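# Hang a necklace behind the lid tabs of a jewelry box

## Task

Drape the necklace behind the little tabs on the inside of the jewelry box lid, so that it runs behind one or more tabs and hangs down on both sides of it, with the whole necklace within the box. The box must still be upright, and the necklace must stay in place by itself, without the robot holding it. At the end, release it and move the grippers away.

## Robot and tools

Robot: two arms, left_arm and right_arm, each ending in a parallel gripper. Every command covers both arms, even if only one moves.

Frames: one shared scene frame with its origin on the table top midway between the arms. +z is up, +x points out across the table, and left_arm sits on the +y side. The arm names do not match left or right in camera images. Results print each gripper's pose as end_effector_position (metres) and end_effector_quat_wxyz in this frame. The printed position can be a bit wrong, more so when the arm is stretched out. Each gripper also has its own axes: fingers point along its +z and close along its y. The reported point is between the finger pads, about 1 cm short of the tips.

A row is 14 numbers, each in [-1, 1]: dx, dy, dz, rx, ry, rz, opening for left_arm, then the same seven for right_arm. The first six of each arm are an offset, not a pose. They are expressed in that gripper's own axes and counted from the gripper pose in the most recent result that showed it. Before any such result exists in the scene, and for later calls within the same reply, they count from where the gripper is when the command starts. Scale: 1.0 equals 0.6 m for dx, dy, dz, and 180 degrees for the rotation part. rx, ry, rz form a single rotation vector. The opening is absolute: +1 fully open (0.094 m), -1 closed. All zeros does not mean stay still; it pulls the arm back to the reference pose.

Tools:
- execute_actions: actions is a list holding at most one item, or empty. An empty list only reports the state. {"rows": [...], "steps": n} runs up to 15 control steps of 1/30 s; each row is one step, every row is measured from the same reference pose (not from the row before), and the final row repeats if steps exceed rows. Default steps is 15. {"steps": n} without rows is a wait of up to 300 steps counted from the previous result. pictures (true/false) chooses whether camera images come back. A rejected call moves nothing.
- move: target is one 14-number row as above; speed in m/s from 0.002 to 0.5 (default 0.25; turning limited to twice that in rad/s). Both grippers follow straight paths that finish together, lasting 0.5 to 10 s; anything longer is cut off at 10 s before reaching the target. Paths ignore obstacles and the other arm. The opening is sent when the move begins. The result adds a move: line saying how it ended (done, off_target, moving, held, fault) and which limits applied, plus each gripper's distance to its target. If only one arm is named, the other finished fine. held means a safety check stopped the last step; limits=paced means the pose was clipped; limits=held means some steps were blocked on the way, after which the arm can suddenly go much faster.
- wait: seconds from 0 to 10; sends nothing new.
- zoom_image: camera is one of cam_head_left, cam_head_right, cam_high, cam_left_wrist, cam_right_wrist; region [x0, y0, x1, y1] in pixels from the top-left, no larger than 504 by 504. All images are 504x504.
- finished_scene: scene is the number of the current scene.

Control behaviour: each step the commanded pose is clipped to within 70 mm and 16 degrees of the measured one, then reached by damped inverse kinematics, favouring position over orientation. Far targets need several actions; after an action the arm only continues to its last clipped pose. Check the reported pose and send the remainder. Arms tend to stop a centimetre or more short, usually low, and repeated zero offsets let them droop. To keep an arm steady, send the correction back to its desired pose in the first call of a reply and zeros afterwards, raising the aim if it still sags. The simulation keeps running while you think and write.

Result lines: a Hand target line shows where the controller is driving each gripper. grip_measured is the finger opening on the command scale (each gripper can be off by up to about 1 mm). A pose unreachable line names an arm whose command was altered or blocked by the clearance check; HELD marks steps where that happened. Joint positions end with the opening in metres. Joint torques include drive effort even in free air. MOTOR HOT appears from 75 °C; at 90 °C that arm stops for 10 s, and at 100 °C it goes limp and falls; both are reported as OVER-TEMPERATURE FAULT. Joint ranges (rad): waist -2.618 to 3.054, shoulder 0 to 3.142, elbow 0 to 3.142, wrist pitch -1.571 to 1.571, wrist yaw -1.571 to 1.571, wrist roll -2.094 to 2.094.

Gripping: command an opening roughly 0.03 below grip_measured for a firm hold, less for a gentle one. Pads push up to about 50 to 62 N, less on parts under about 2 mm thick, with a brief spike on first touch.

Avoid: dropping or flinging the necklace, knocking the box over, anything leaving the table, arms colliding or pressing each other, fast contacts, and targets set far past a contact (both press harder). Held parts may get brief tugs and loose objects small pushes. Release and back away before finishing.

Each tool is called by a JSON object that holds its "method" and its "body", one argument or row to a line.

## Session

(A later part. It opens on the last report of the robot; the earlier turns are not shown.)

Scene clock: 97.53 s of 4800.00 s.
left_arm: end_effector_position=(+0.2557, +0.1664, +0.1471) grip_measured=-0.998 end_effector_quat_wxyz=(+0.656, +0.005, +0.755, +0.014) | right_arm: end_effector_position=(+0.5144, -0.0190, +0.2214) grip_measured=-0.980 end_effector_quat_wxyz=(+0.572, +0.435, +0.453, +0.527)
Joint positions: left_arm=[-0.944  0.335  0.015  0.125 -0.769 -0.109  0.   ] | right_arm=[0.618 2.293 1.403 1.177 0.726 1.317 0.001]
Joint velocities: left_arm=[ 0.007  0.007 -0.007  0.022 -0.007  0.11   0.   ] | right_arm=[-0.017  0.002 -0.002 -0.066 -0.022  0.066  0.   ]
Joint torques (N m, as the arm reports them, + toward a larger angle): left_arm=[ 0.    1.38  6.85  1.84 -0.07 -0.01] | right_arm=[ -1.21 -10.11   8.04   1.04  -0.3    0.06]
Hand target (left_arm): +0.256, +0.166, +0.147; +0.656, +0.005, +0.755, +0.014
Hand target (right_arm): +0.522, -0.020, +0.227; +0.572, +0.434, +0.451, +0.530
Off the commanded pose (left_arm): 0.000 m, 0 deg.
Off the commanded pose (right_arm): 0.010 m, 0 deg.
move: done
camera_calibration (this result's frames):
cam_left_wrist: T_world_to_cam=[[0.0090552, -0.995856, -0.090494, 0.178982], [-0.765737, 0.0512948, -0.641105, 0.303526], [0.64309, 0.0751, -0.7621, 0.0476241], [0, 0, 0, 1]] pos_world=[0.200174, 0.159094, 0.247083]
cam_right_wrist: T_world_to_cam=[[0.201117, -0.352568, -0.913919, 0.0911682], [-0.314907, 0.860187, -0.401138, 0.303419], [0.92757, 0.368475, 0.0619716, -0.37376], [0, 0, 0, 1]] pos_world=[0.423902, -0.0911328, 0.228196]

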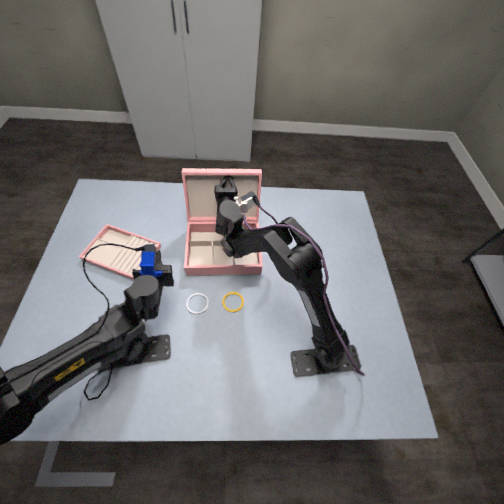

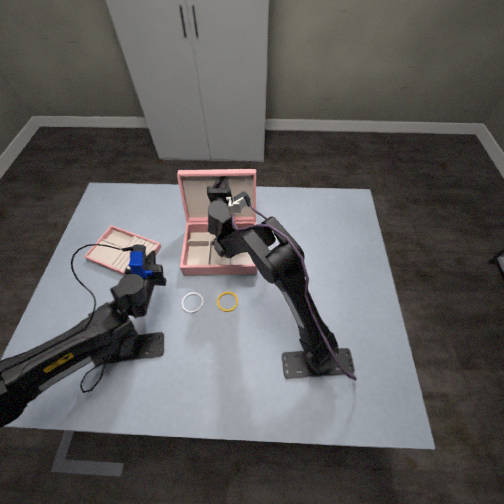

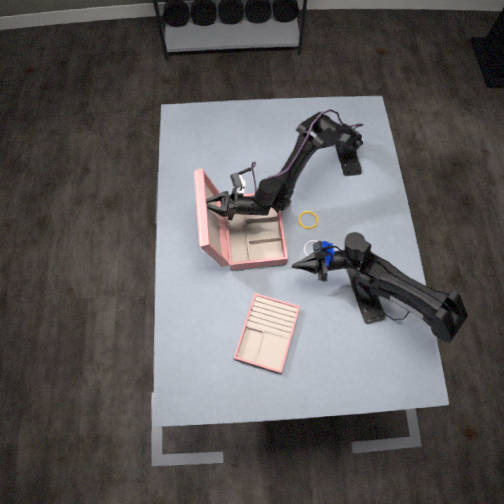

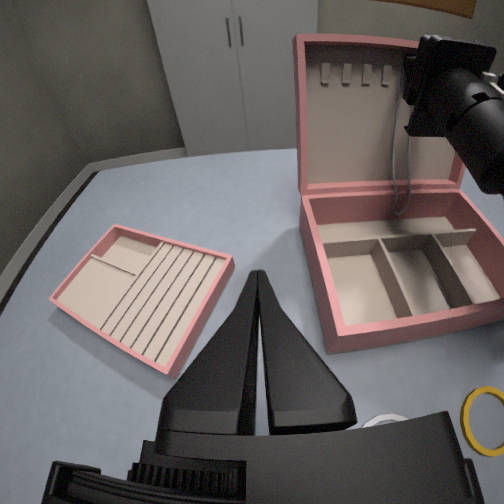

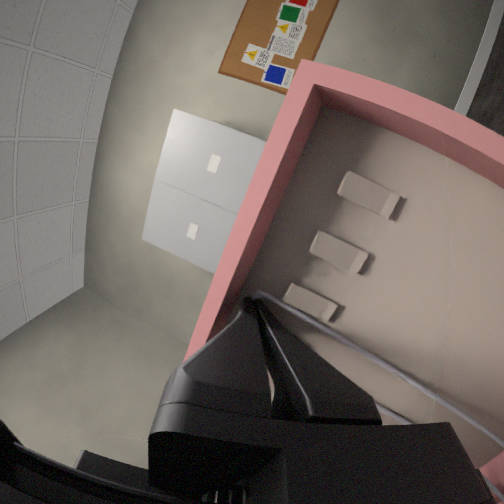

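{"method": "move", "body": {
  "target": [0,0,0,0,0,0,-1,0.04,0.005,0.005,0,0,0,-1],
  "speed": 0.02
}}

{"method": "zoom_image", "body": {
  "camera": "cam_right_wrist",
  "region": [180, 180, 420, 420]
}}

{"method": "zoom_image", "body": {
  "camera": "cam_left_wrist",
  "region": [330, 30, 450, 150]
}}

Scene clock: 101.43 s of 4800.00 s.
left_arm: end_effector_position=(+0.2557, +0.1664, +0.1471) grip_measured=-0.998 end_effector_quat_wxyz=(+0.656, +0.005, +0.755, +0.014) | right_arm: end_effector_position=(+0.5158, -0.0028, +0.2221) grip_measured=-0.980 end_effector_quat_wxyz=(+0.571, +0.439, +0.446, +0.532)
Joint positions: left_arm=[-0.944  0.335  0.015  0.125 -0.769 -0.109  0.   ] | right_arm=[0.643 2.337 1.478 1.161 0.755 1.317 0.001]
Joint velocities: left_arm=[ 0.007 -0.002  0.017 -0.095 -0.066 -0.007 -0.   ] | right_arm=[ 0.007 -0.007  0.002  0.037 -0.037 -0.007 -0.   ]
Joint torques (N m, as the arm reports them, + toward a larger angle): left_arm=[ 0.02  1.34  6.83  1.84 -0.07  0.  ] | right_arm=[  0.82 -10.26   8.     0.96  -0.11  -0.12]
Hand target (left_arm): +0.256, +0.166, +0.147; +0.656, +0.005, +0.755, +0.014
Hand target (right_arm): +0.517, +0.005, +0.223; +0.572, +0.435, +0.453, +0.527
Off the commanded pose (left_arm): 0.000 m, 0 deg.
Off the commanded pose (right_arm): 0.008 m, 1 deg.
move: done
camera_calibration (this result's frames):
cam_left_wrist: T_world_to_cam=[[0.0090552, -0.995856, -0.090494, 0.178982], [-0.765737, 0.0512948, -0.641105, 0.303526], [0.64309, 0.0751, -0.7621, 0.0476241], [0, 0, 0, 1]] pos_world=[0.200174, 0.159094, 0.247083]
cam_right_wrist: T_world_to_cam=[[0.20582, -0.336921, -0.918762, 0.095953], [-0.309624, 0.868209, -0.387744, 0.284535], [0.928316, 0.364276, 0.0743758, -0.38416], [0, 0, 0, 1]] pos_world=[0.424972, -0.0747671, 0.227057]

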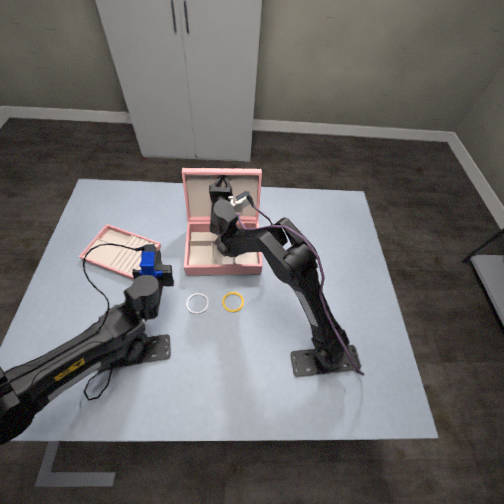

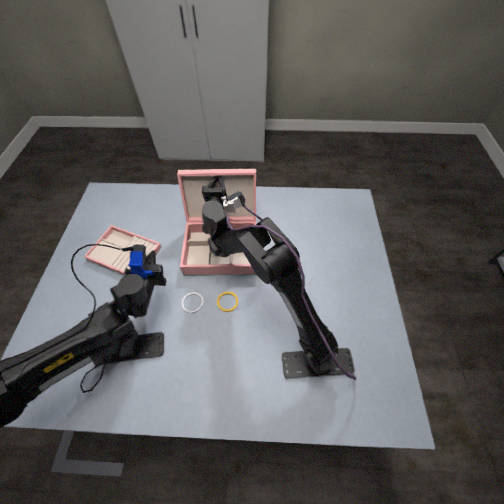

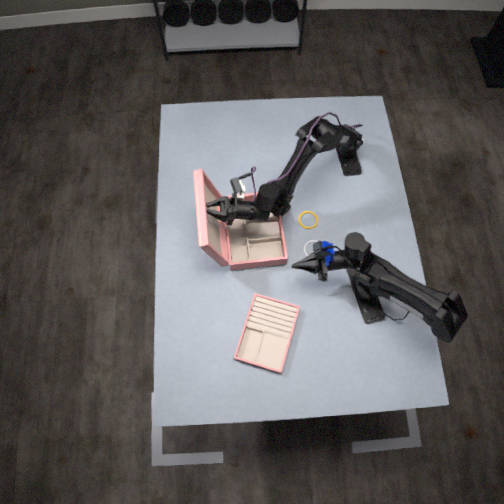

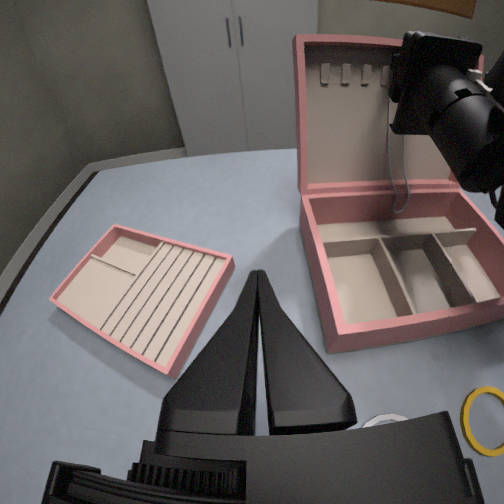

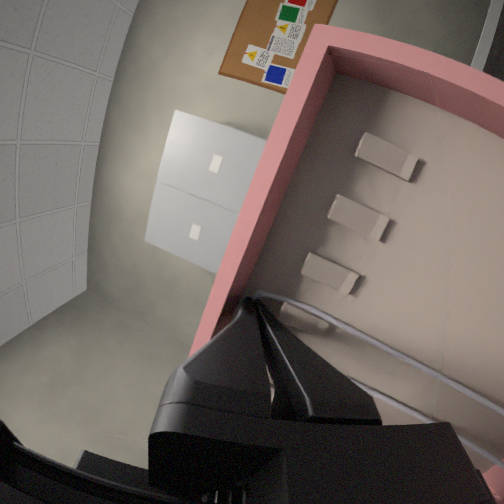

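Region (180, 180, 420, 420) of cam_right_wrist's 504x504 image, scaled by 2.100, with more detail than that image has.

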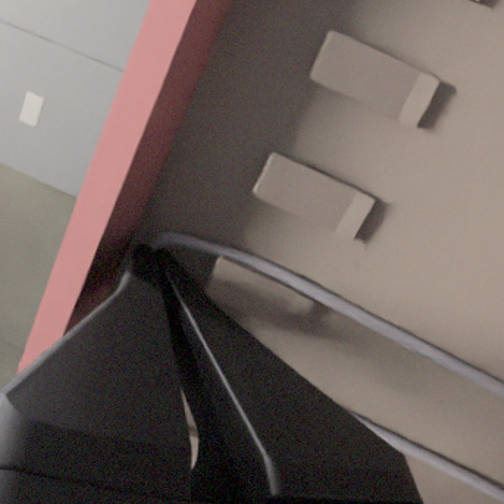

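Region (330, 30, 450, 150) of cam_left_wrist's 504x504 image, scaled by 4.200, with more detail than that image has.

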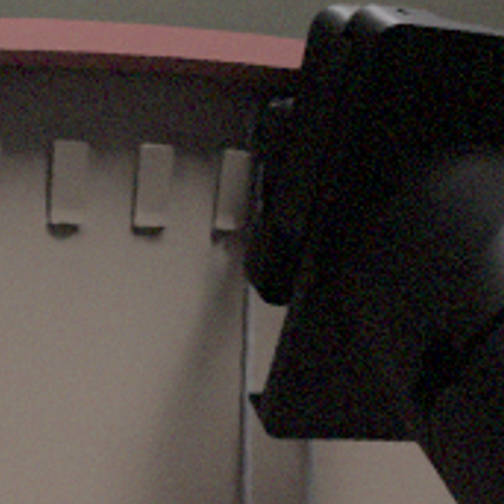

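Catching. Continue sideways.

{"method": "move", "body": {
  "target": [0,0,0,0,0,0,-1,0.045,0.003,0.005,0,0,0,-1],
  "speed": 0.02
}}

{"method": "zoom_image", "body": {
  "camera": "cam_right_wrist",
  "region": [180, 180, 420, 420]
}}

Scene clock: 104.67 s of 4800.00 s.
left_arm: end_effector_position=(+0.2557, +0.1664, +0.1471) grip_measured=-0.998 end_effector_quat_wxyz=(+0.656, +0.005, +0.755, +0.014) | right_arm: end_effector_position=(+0.5182, +0.0151, +0.2214) grip_measured=-0.980 end_effector_quat_wxyz=(+0.570, +0.445, +0.437, +0.535)
Joint positions: left_arm=[-0.944  0.335  0.015  0.125 -0.769 -0.109  0.   ] | right_arm=[0.669 2.394 1.574 1.14  0.79  1.317 0.001]
Joint velocities: left_arm=[ 0.002 -0.012  0.002  0.037  0.051  0.022  0.   ] | right_arm=[-0.012 -0.007  0.002 -0.022 -0.007  0.007  0.   ]
Joint torques (N m, as the arm reports them, + toward a larger angle): left_arm=[ 0.04  1.3   6.86  1.84 -0.08 -0.01] | right_arm=[  0.85 -10.72   8.01   1.    -0.16  -0.13]
Hand target (left_arm): +0.256, +0.166, +0.147; +0.656, +0.005, +0.755, +0.014
Hand target (right_arm): +0.518, +0.024, +0.223; +0.571, +0.439, +0.446, +0.532
Off the commanded pose (left_arm): 0.000 m, 0 deg.
Off the commanded pose (right_arm): 0.009 m, 1 deg.
move: done
camera_calibration (this result's frames):
cam_left_wrist: T_world_to_cam=[[0.0090552, -0.995856, -0.090494, 0.178982], [-0.765737, 0.0512948, -0.641105, 0.303526], [0.64309, 0.0751, -0.7621, 0.0476241], [0, 0, 0, 1]] pos_world=[0.200174, 0.159094, 0.247083]
cam_right_wrist: T_world_to_cam=[[0.208145, -0.320385, -0.924137, 0.100525], [-0.301495, 0.877808, -0.372229, 0.261633], [0.930471, 0.3561, 0.0861165, -0.396499], [0, 0, 0, 1]] pos_world=[0.426888, -0.0562638, 0.224432]

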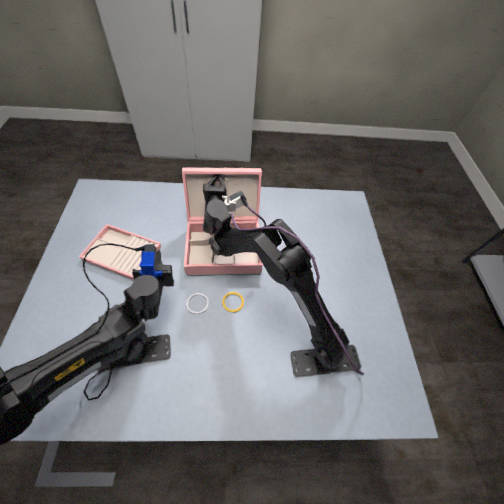

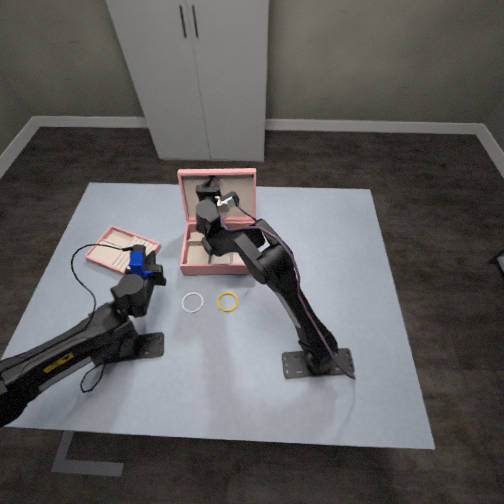

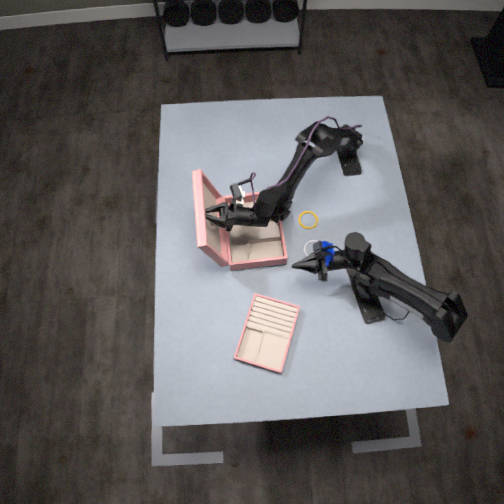

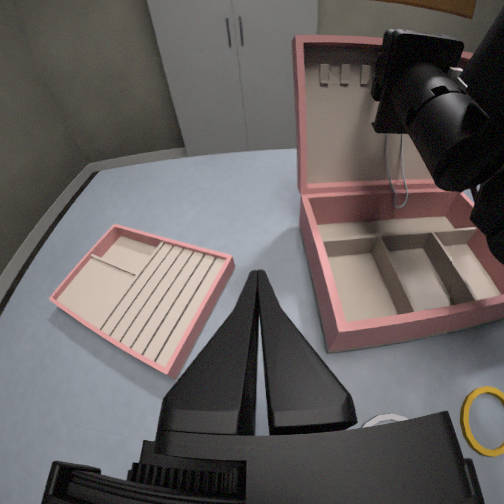

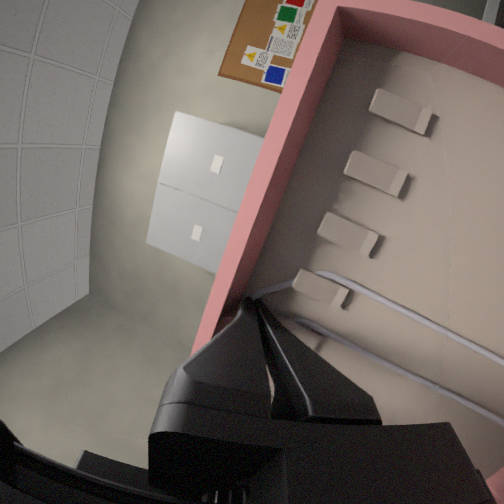

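Region (180, 180, 420, 420) of cam_right_wrist's 504x504 image, scaled by 2.100, with more detail than that image has.

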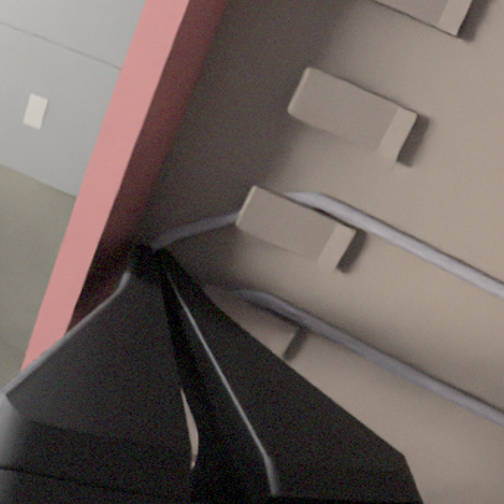

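{"method": "move", "body": {
  "target": [0,0,0,0,0,0,-1,0,-0.004,0,0,0,0,-0.9],
  "speed": 0.02
}}

{"method": "move", "body": {
  "target": [0,0,0,0,0,0,-1,0,-0.01,-0.05,0,0,0,-0.9],
  "speed": 0.02
}}

Scene clock: 107.07 s of 4800.00 s.
left_arm: end_effector_position=(+0.2557, +0.1664, +0.1471) grip_measured=-0.998 end_effector_quat_wxyz=(+0.656, +0.005, +0.755, +0.014) | right_arm: end_effector_position=(+0.5182, +0.0151, +0.2218) grip_measured=-0.902 end_effector_quat_wxyz=(+0.570, +0.445, +0.437, +0.536)
Joint positions: left_arm=[-0.944  0.335  0.015  0.125 -0.769 -0.109  0.   ] | right_arm=[0.669 2.394 1.575 1.141 0.79  1.317 0.005]
Joint velocities: left_arm=[-0.007  0.027  0.002  0.051 -0.037  0.037 -0.001] | right_arm=[ 0.002 -0.017 -0.007 -0.007 -0.007  0.051  0.   ]
Joint torques (N m, as the arm reports them, + toward a larger angle): left_arm=[-0.01  1.33  6.85  1.84 -0.07 -0.01] | right_arm=[ -0.08 -10.95   5.89   1.21  -0.16   0.  ]
Hand target (left_arm): +0.256, +0.166, +0.147; +0.656, +0.005, +0.755, +0.014
Hand target (right_arm): +0.519, +0.015, +0.219; +0.569, +0.445, +0.437, +0.535
Off the commanded pose (left_arm): 0.000 m, 0 deg.
Off the commanded pose (right_arm): 0.003 m, 0 deg.
move: done
camera_calibration (this result's frames):
cam_left_wrist: T_world_to_cam=[[0.0090552, -0.995856, -0.090494, 0.178982], [-0.765737, 0.0512948, -0.641105, 0.303526], [0.64309, 0.0751, -0.7621, 0.0476241], [0, 0, 0, 1]] pos_world=[0.200174, 0.159094, 0.247083]
cam_right_wrist: T_world_to_cam=[[0.209402, -0.31915, -0.92428, 0.100284], [-0.300989, 0.878305, -0.371466, 0.261382], [0.930353, 0.355984, 0.0878587, -0.396801], [0, 0, 0, 1]] pos_world=[0.426838, -0.056313, 0.224647]

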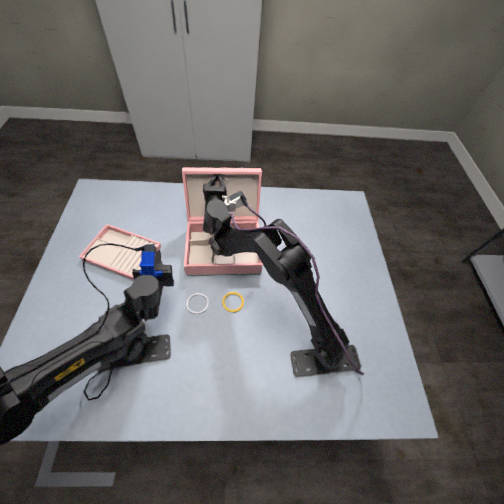

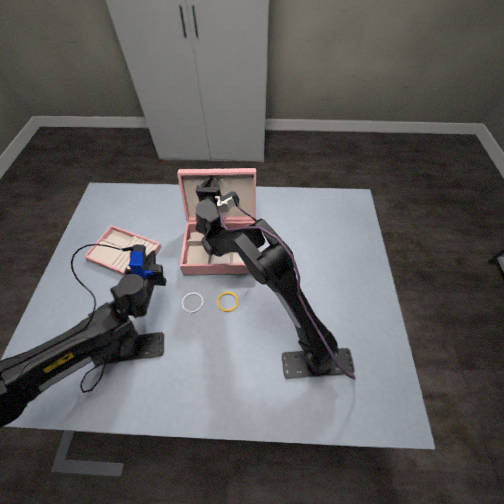

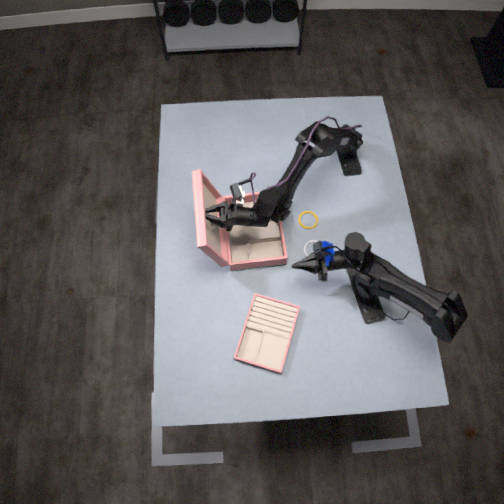

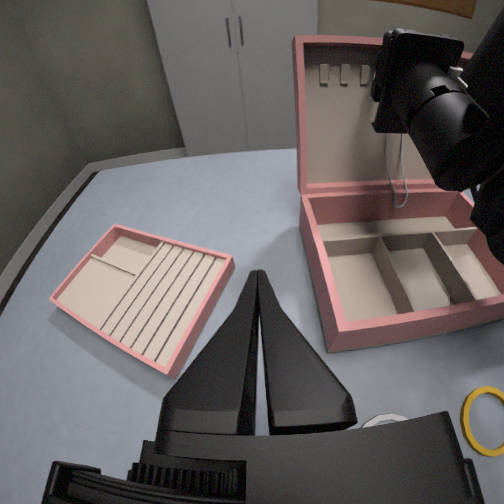

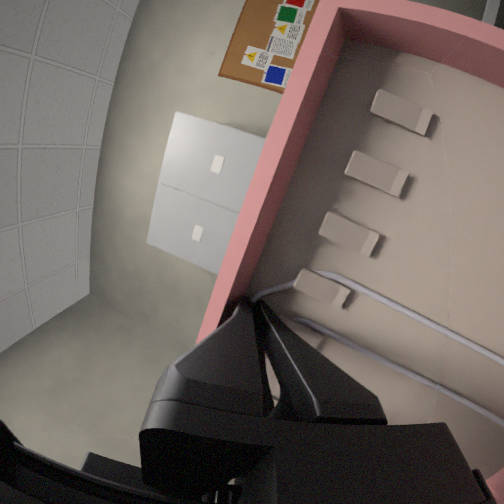

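Scene clock: 108.87 s of 4800.00 s.
left_arm: end_effector_position=(+0.2557, +0.1664, +0.1471) grip_measured=-0.998 end_effector_quat_wxyz=(+0.656, +0.005, +0.755, +0.014) | right_arm: end_effector_position=(+0.4965, +0.0142, +0.1984) grip_measured=-0.902 end_effector_quat_wxyz=(+0.567, +0.448, +0.438, +0.534)
Joint positions: left_arm=[-0.944  0.335  0.015  0.125 -0.769 -0.109  0.   ] | right_arm=[0.7   2.394 1.467 1.247 0.822 1.314 0.005]
Joint velocities: left_arm=[ 0.012 -0.007  0.007 -0.022 -0.037 -0.007 -0.002] | right_arm=[-0.017 -0.002  0.012 -0.007 -0.007  0.051  0.   ]
Joint torques (N m, as the arm reports them, + toward a larger angle): left_arm=[ 0.02  1.33  6.83  1.85 -0.07 -0.01] | right_arm=[  0.93 -13.16   4.82   1.17  -0.06  -0.13]
Hand target (left_arm): +0.256, +0.166, +0.147; +0.656, +0.005, +0.755, +0.014
Hand target (right_arm): +0.491, +0.016, +0.209; +0.569, +0.445, +0.437, +0.536
Off the commanded pose (left_arm): 0.000 m, 0 deg.
Off the commanded pose (right_arm): 0.013 m, 1 deg.
move: off_target (right_arm)
camera_calibration (this result's frames):
cam_left_wrist: T_world_to_cam=[[0.0090552, -0.995856, -0.090494, 0.178982], [-0.765737, 0.0512948, -0.641105, 0.303526], [0.64309, 0.0751, -0.7621, 0.0476241], [0, 0, 0, 1]] pos_world=[0.200174, 0.159094, 0.247083]
cam_right_wrist: T_world_to_cam=[[0.201669, -0.316658, -0.926853, 0.0871962], [-0.304195, 0.879251, -0.366583, 0.247517], [0.931018, 0.355873, 0.0809917, -0.373199], [0, 0, 0, 1]] pos_world=[0.405164, -0.0572069, 0.20178]

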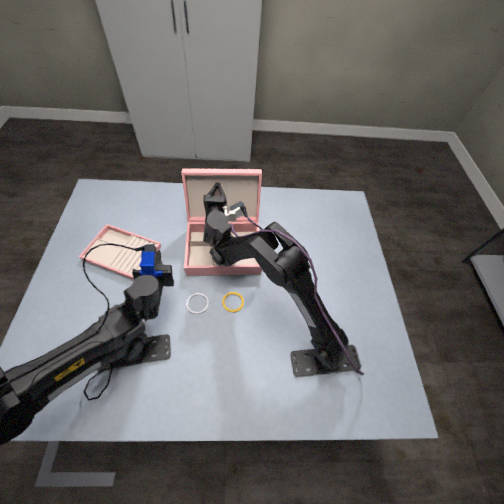

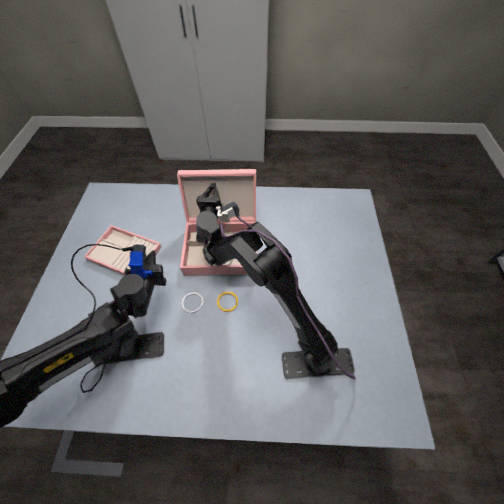

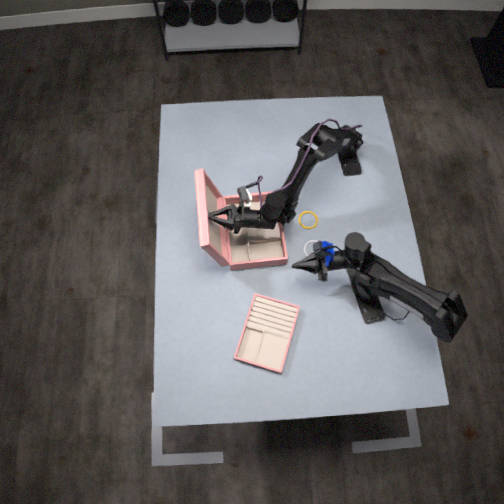

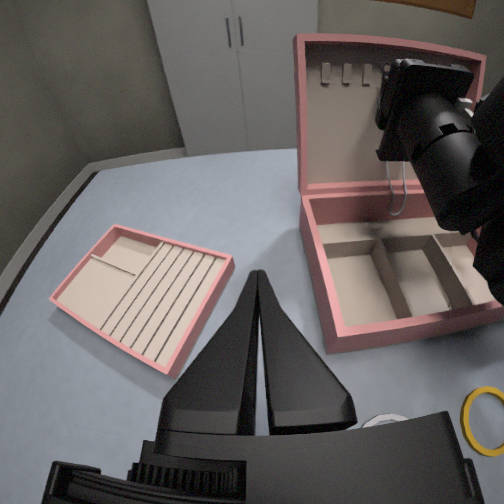

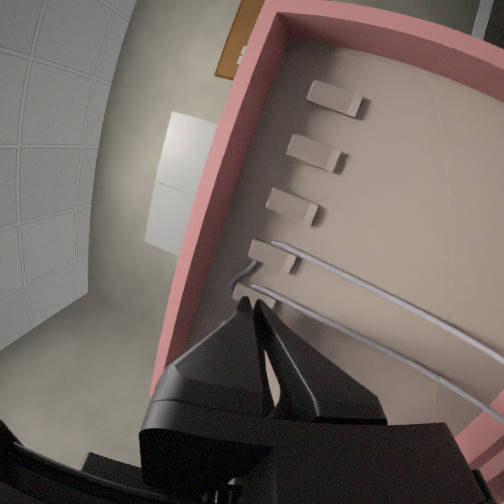

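{"method": "move", "body": {
  "target": [0,0,0,0,0,0,-1,-0.2,0.15,-0.2,0.05,0,0,-0.9]
}}

{"method": "zoom_image", "body": {
  "camera": "cam_left_wrist",
  "region": [290, 30, 500, 240]
}}

Scene clock: 111.83 s of 4800.00 s.
left_arm: end_effector_position=(+0.2557, +0.1664, +0.1471) grip_measured=-0.998 end_effector_quat_wxyz=(+0.656, +0.005, +0.755, +0.014) | right_arm: end_effector_position=(+0.3614, -0.0984, +0.2626) grip_measured=-0.902 end_effector_quat_wxyz=(+0.533, +0.489, +0.479, +0.498)
Joint positions: left_arm=[-0.944  0.335  0.015  0.125 -0.769 -0.109  0.   ] | right_arm=[0.777 1.568 0.745 0.929 0.927 1.463 0.005]
Joint velocities: left_arm=[-0.007 -0.007 -0.007  0.022 -0.007  0.022  0.   ] | right_arm=[ 0.002 -0.007 -0.017 -0.066 -0.051  0.022 -0.001]
Joint torques (N m, as the arm reports them, + toward a larger angle): left_arm=[ 0.    1.3   6.88  1.85 -0.07 -0.01] | right_arm=[ 0.95 -7.27  5.45  1.07  0.04  0.03]
Hand target (left_arm): +0.256, +0.166, +0.147; +0.656, +0.005, +0.755, +0.014
Hand target (right_arm): +0.356, -0.099, +0.265; +0.531, +0.490, +0.479, +0.498
Off the commanded pose (left_arm): 0.000 m, 0 deg.
Off the commanded pose (right_arm): 0.007 m, 0 deg.
move: done
camera_calibration (this result's frames):
cam_left_wrist: T_world_to_cam=[[0.0090552, -0.995856, -0.090494, 0.178982], [-0.765737, 0.0512948, -0.641105, 0.303526], [0.64309, 0.0751, -0.7621, 0.0476241], [0, 0, 0, 1]] pos_world=[0.200174, 0.159094, 0.247083]
cam_right_wrist: T_world_to_cam=[[0.0570295, -0.315394, -0.947246, 0.196081], [-0.351545, 0.881682, -0.314728, 0.332741], [0.934432, 0.350948, -0.060593, -0.17716], [0, 0, 0, 1]] pos_world=[0.271335, -0.169355, 0.279725]

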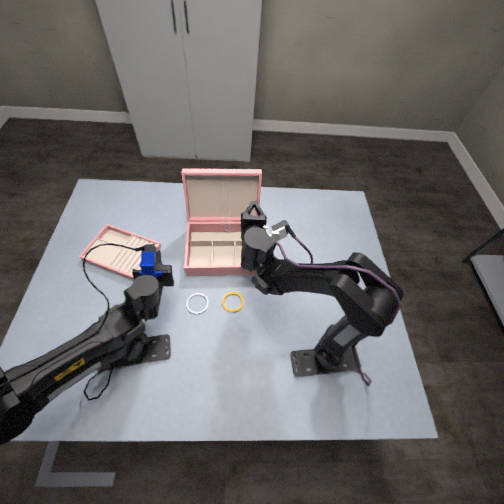

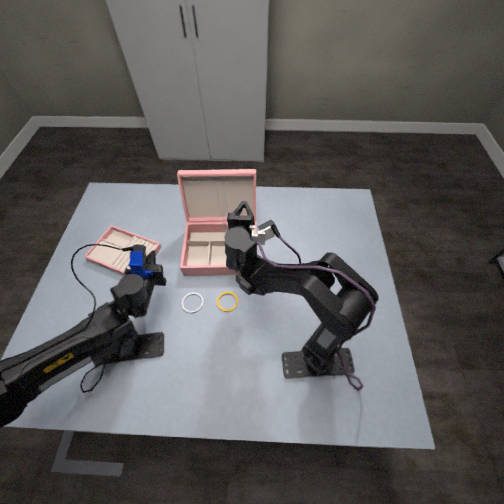

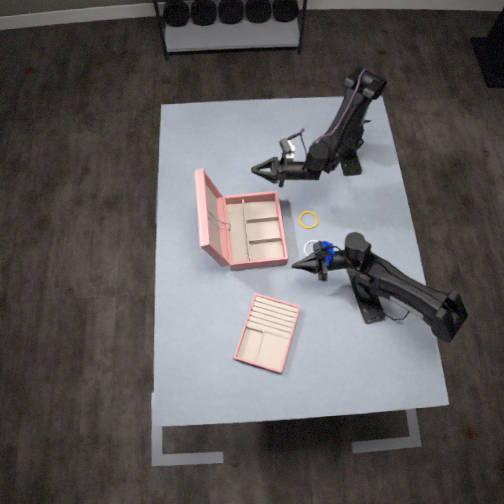

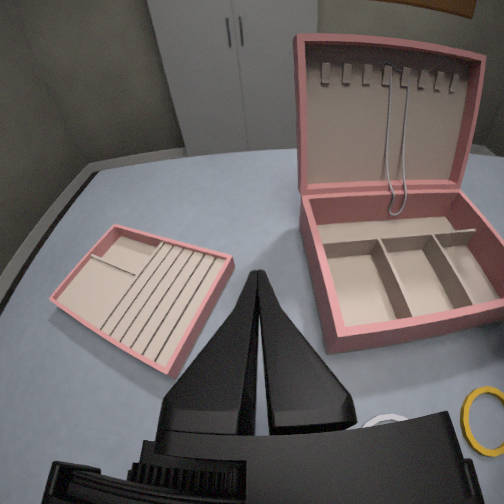

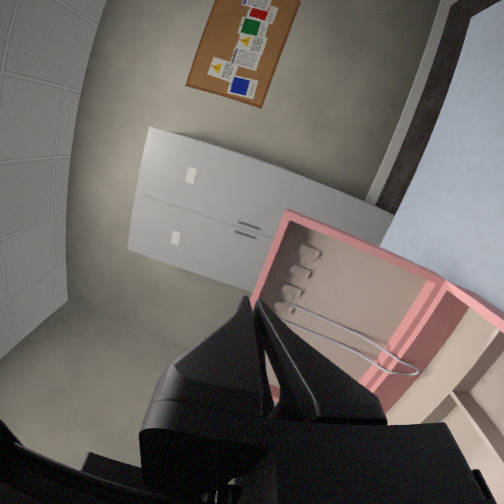

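Region (290, 30, 500, 240) of cam_left_wrist's 504x504 image, scaled by 2.400, with more detail than that image has.

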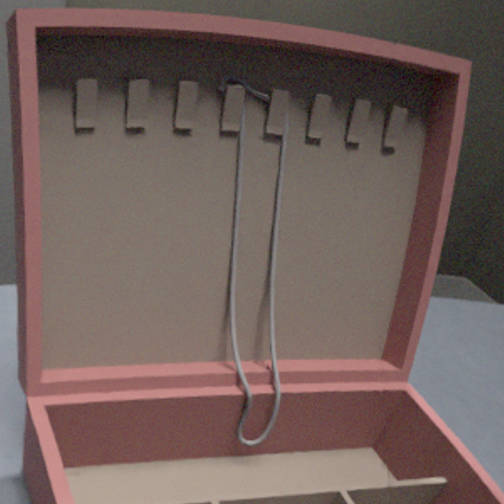

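{"method": "move", "body": {
  "target": [0,0,0,0,0,0,-1,0.159,-0.211,0.147,0.134,0.159,-0.48,-0.72],
  "speed": 0.2
}}

Scene clock: 122.83 s of 4800.00 s.
left_arm: end_effector_position=(+0.2557, +0.1664, +0.1471) grip_measured=-0.998 end_effector_quat_wxyz=(+0.656, +0.005, +0.755, +0.014) | right_arm: end_effector_position=(+0.4545, -0.0069, +0.1309) grip_measured=-0.722 end_effector_quat_wxyz=(+0.496, -0.007, +0.868, +0.006)
Joint positions: left_arm=[-0.944  0.335  0.015  0.125 -0.769 -0.109  0.   ] | right_arm=[ 0.686  2.069  1.489 -0.109  0.645  0.465  0.013]
Joint velocities: left_arm=[ 0.002 -0.037  0.007  0.022 -0.037 -0.007 -0.   ] | right_arm=[-0.007 -0.032  0.002 -0.066 -0.007  0.007 -0.001]
Joint torques (N m, as the arm reports them, + toward a larger angle): left_arm=[ 0.    1.38  6.87  1.83 -0.06 -0.02] | right_arm=[-0.69 -9.39  8.68  1.08  0.39 -0.08]
Hand target (left_arm): +0.256, +0.166, +0.147; +0.656, +0.005, +0.755, +0.014
Hand target (right_arm): +0.461, -0.010, +0.139; +0.502, -0.002, +0.865, -0.001
Off the commanded pose (left_arm): 0.000 m, 0 deg.
Off the commanded pose (right_arm): 0.012 m, 1 deg.
After step 90, 3.33 s passed at rest.
move: off_target (right_arm)
camera_calibration (this result's frames):
cam_left_wrist: T_world_to_cam=[[0.0090552, -0.995856, -0.090494, 0.178982], [-0.765737, 0.0512948, -0.641105, 0.303526], [0.64309, 0.0751, -0.7621, 0.0476241], [0, 0, 0, 1]] pos_world=[0.200174, 0.159094, 0.247083]
cam_right_wrist: T_world_to_cam=[[0.174341, -0.954954, 0.240141, -0.118299], [-0.791466, -0.28099, -0.542795, 0.465127], [0.585822, -0.0954319, -0.804802, -0.0513798], [0, 0, 0, 1]] pos_world=[0.418856, 0.0128222, 0.239527]

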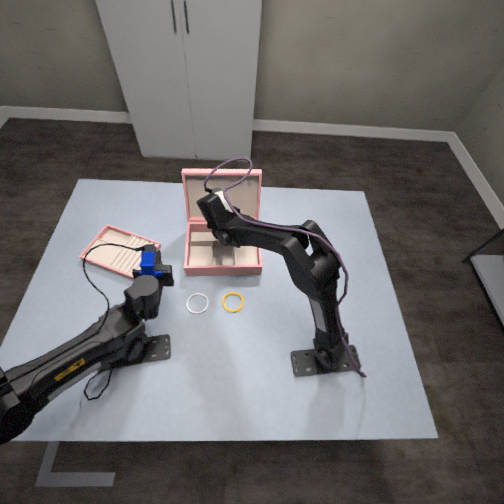

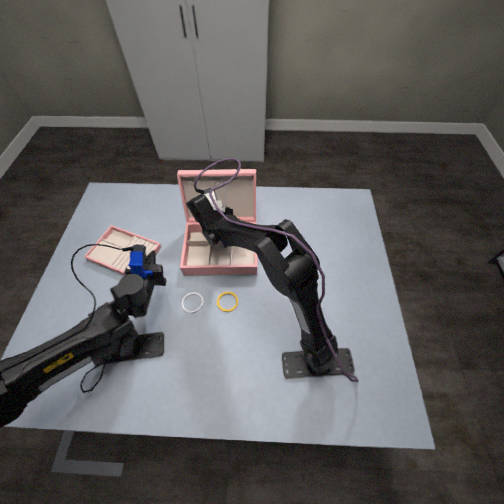

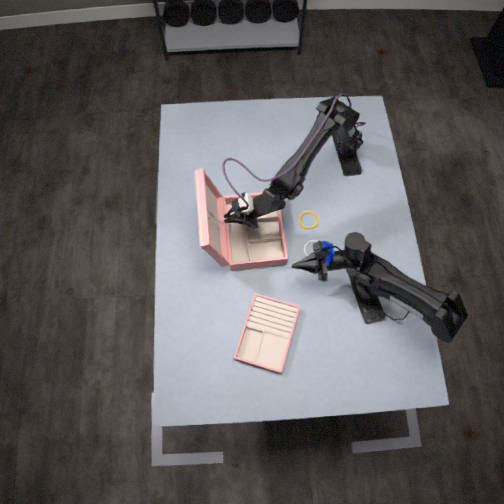

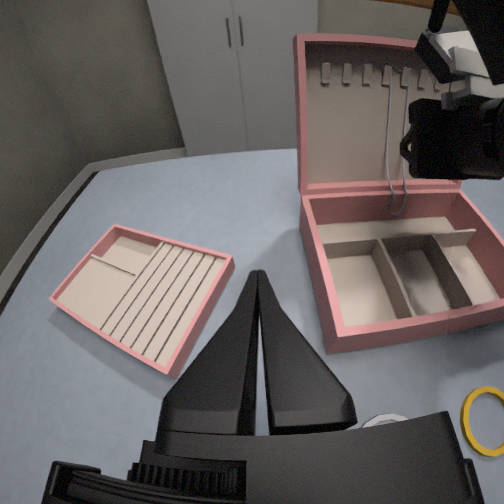

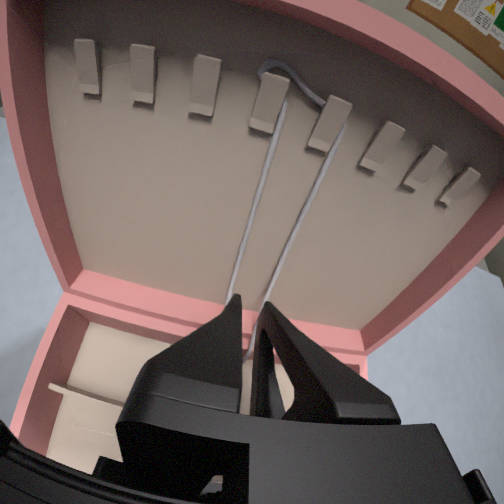

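{"method": "move", "body": {
  "target": [0,0,0,0,0,0,-1,-0.05,0.02,0.06,0,0,0,-0.72],
  "speed": 0.04
}}

Scene clock: 126.30 s of 4800.00 s.
left_arm: end_effector_position=(+0.2557, +0.1664, +0.1471) grip_measured=-0.998 end_effector_quat_wxyz=(+0.656, +0.005, +0.755, +0.014) | right_arm: end_effector_position=(+0.4907, +0.0072, +0.1302) grip_measured=-0.722 end_effector_quat_wxyz=(+0.491, -0.011, +0.871, +0.002)
Joint positions: left_arm=[-0.944  0.335  0.015  0.125 -0.769 -0.109  0.   ] | right_arm=[ 0.652  2.206  1.71  -0.193  0.616  0.436  0.013]
Joint velocities: left_arm=[-0.002  0.012 -0.007  0.037  0.007 -0.022 -0.   ] | right_arm=[-0.017 -0.002  0.017 -0.095  0.007 -0.022  0.001]
Joint torques (N m, as the arm reports them, + toward a larger angle): left_arm=[ 0.02  1.36  6.87  1.85 -0.08 -0.01] | right_arm=[ -1.27 -10.11   8.84   1.26   0.11  -0.09]
Hand target (left_arm): +0.256, +0.166, +0.147; +0.656, +0.005, +0.755, +0.014
Hand target (right_arm): +0.500, +0.005, +0.138; +0.496, -0.007, +0.868, +0.006
Off the commanded pose (left_arm): 0.000 m, 0 deg.
Off the commanded pose (right_arm): 0.013 m, 1 deg.
move: off_target (right_arm)
camera_calibration (this result's frames):
cam_left_wrist: T_world_to_cam=[[0.0090552, -0.995856, -0.090494, 0.178982], [-0.765737, 0.0512948, -0.641105, 0.303526], [0.64309, 0.0751, -0.7621, 0.0476241], [0, 0, 0, 1]] pos_world=[0.200174, 0.159094, 0.247083]
cam_right_wrist: T_world_to_cam=[[0.180168, -0.951651, 0.248797, -0.11501], [-0.796809, -0.289508, -0.530359, 0.49839], [0.576746, -0.10269, -0.810444, -0.0665804], [0, 0, 0, 1]] pos_world=[0.456242, 0.0280016, 0.23898]

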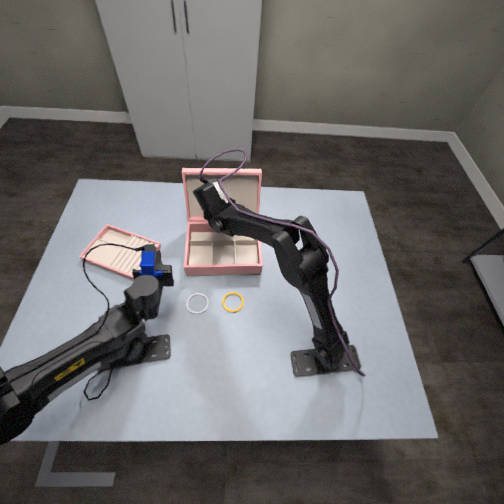

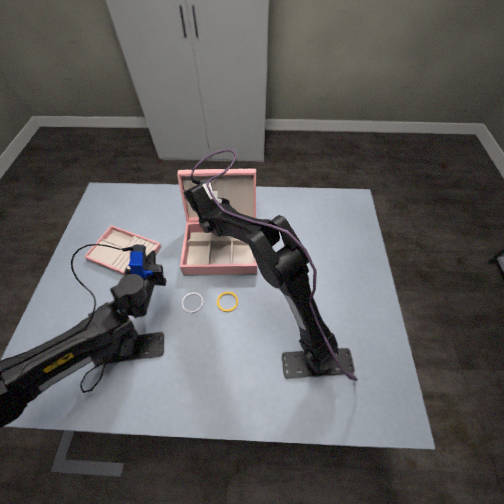

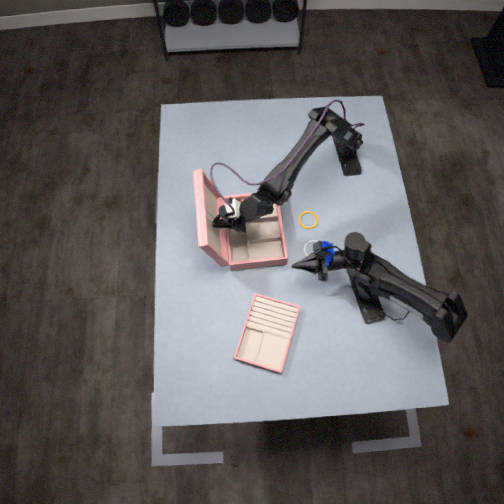

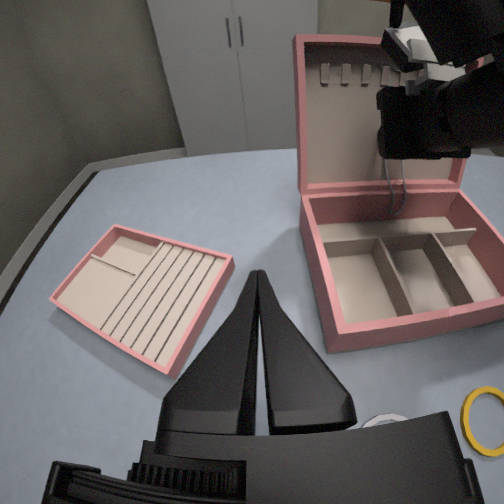

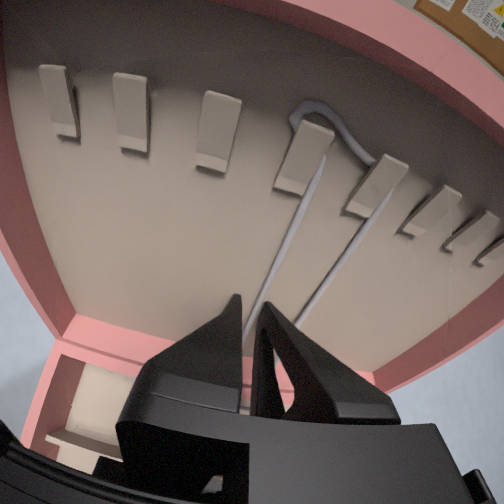

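{"method": "move", "body": {
  "target": [0,0,0,0,0,0,-1,-0.012,-0.012,0.04,0,0,0,-0.72],
  "speed": 0.03
}}

{"method": "zoom_image", "body": {
  "camera": "cam_right_wrist",
  "region": [180, 200, 360, 380]
}}

Scene clock: 129.47 s of 4800.00 s.
left_arm: end_effector_position=(+0.2557, +0.1664, +0.1471) grip_measured=-0.998 end_effector_quat_wxyz=(+0.656, +0.005, +0.755, +0.014) | right_arm: end_effector_position=(+0.5018, +0.0043, +0.1128) grip_measured=-0.722 end_effector_quat_wxyz=(+0.477, -0.022, +0.879, -0.000)
Joint positions: left_arm=[-0.944  0.335  0.015  0.125 -0.769 -0.109  0.   ] | right_arm=[ 0.626  2.252  1.74  -0.196  0.577  0.412  0.013]
Joint velocities: left_arm=[-0.007 -0.002 -0.002 -0.095 -0.037  0.022  0.   ] | right_arm=[ 0.012 -0.017 -0.017 -0.066 -0.037 -0.022  0.001]
Joint torques (N m, as the arm reports them, + toward a larger angle): left_arm=[ 0.01  1.36  6.87  1.84 -0.07  0.  ] | right_arm=[ -1.54 -10.39   8.76   1.34   0.26  -0.1 ]
Hand target (left_arm): +0.256, +0.166, +0.147; +0.656, +0.005, +0.755, +0.014
Hand target (right_arm): +0.514, -0.000, +0.124; +0.491, -0.011, +0.871, +0.002
Off the commanded pose (left_arm): 0.000 m, 0 deg.
Off the commanded pose (right_arm): 0.018 m, 2 deg.
move: off_target (right_arm)
camera_calibration (this result's frames):
cam_left_wrist: T_world_to_cam=[[0.0090552, -0.995856, -0.090494, 0.178982], [-0.765737, 0.0512948, -0.641105, 0.303526], [0.64309, 0.0751, -0.7621, 0.0476241], [0, 0, 0, 1]] pos_world=[0.200174, 0.159094, 0.247083]
cam_right_wrist: T_world_to_cam=[[0.203516, -0.944559, 0.257661, -0.128175], [-0.807865, -0.310682, -0.500829, 0.499503], [0.553114, -0.106228, -0.826306, -0.0737232], [0, 0, 0, 1]] pos_world=[0.470395, 0.0262861, 0.222274]

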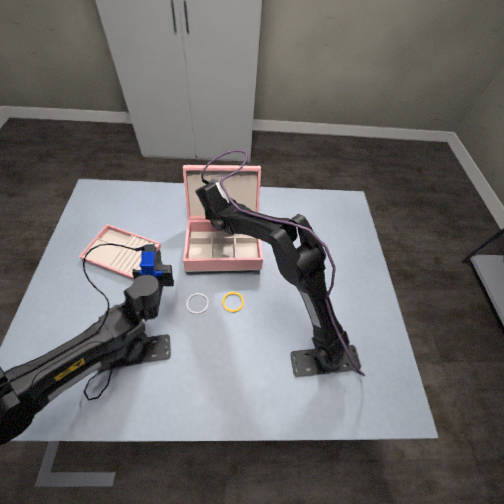

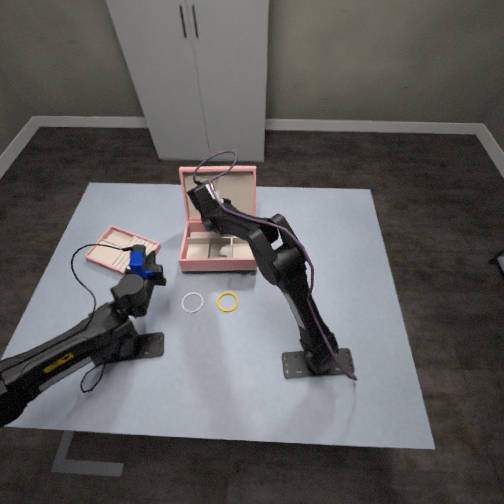

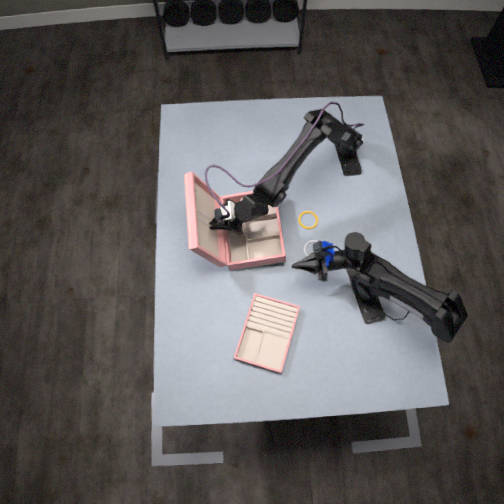

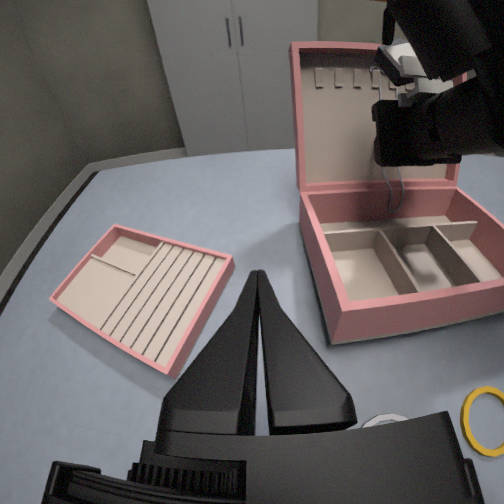

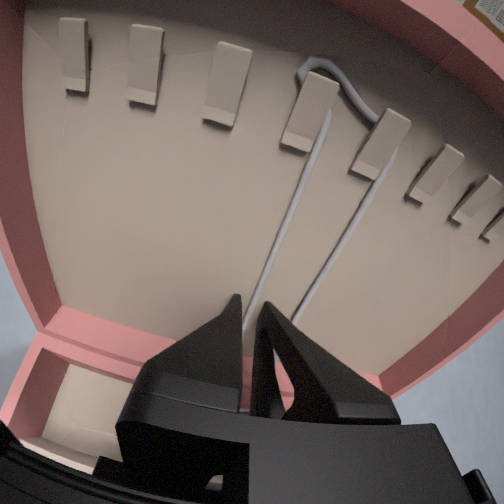

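Region (180, 200, 360, 380) of cam_right_wrist's 504x504 image, scaled by 2.800, with more detail than that image has.

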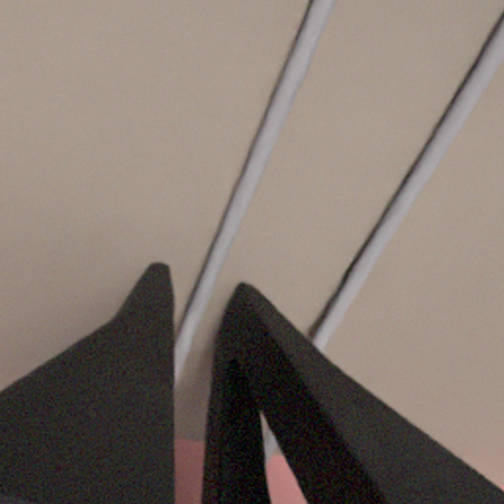

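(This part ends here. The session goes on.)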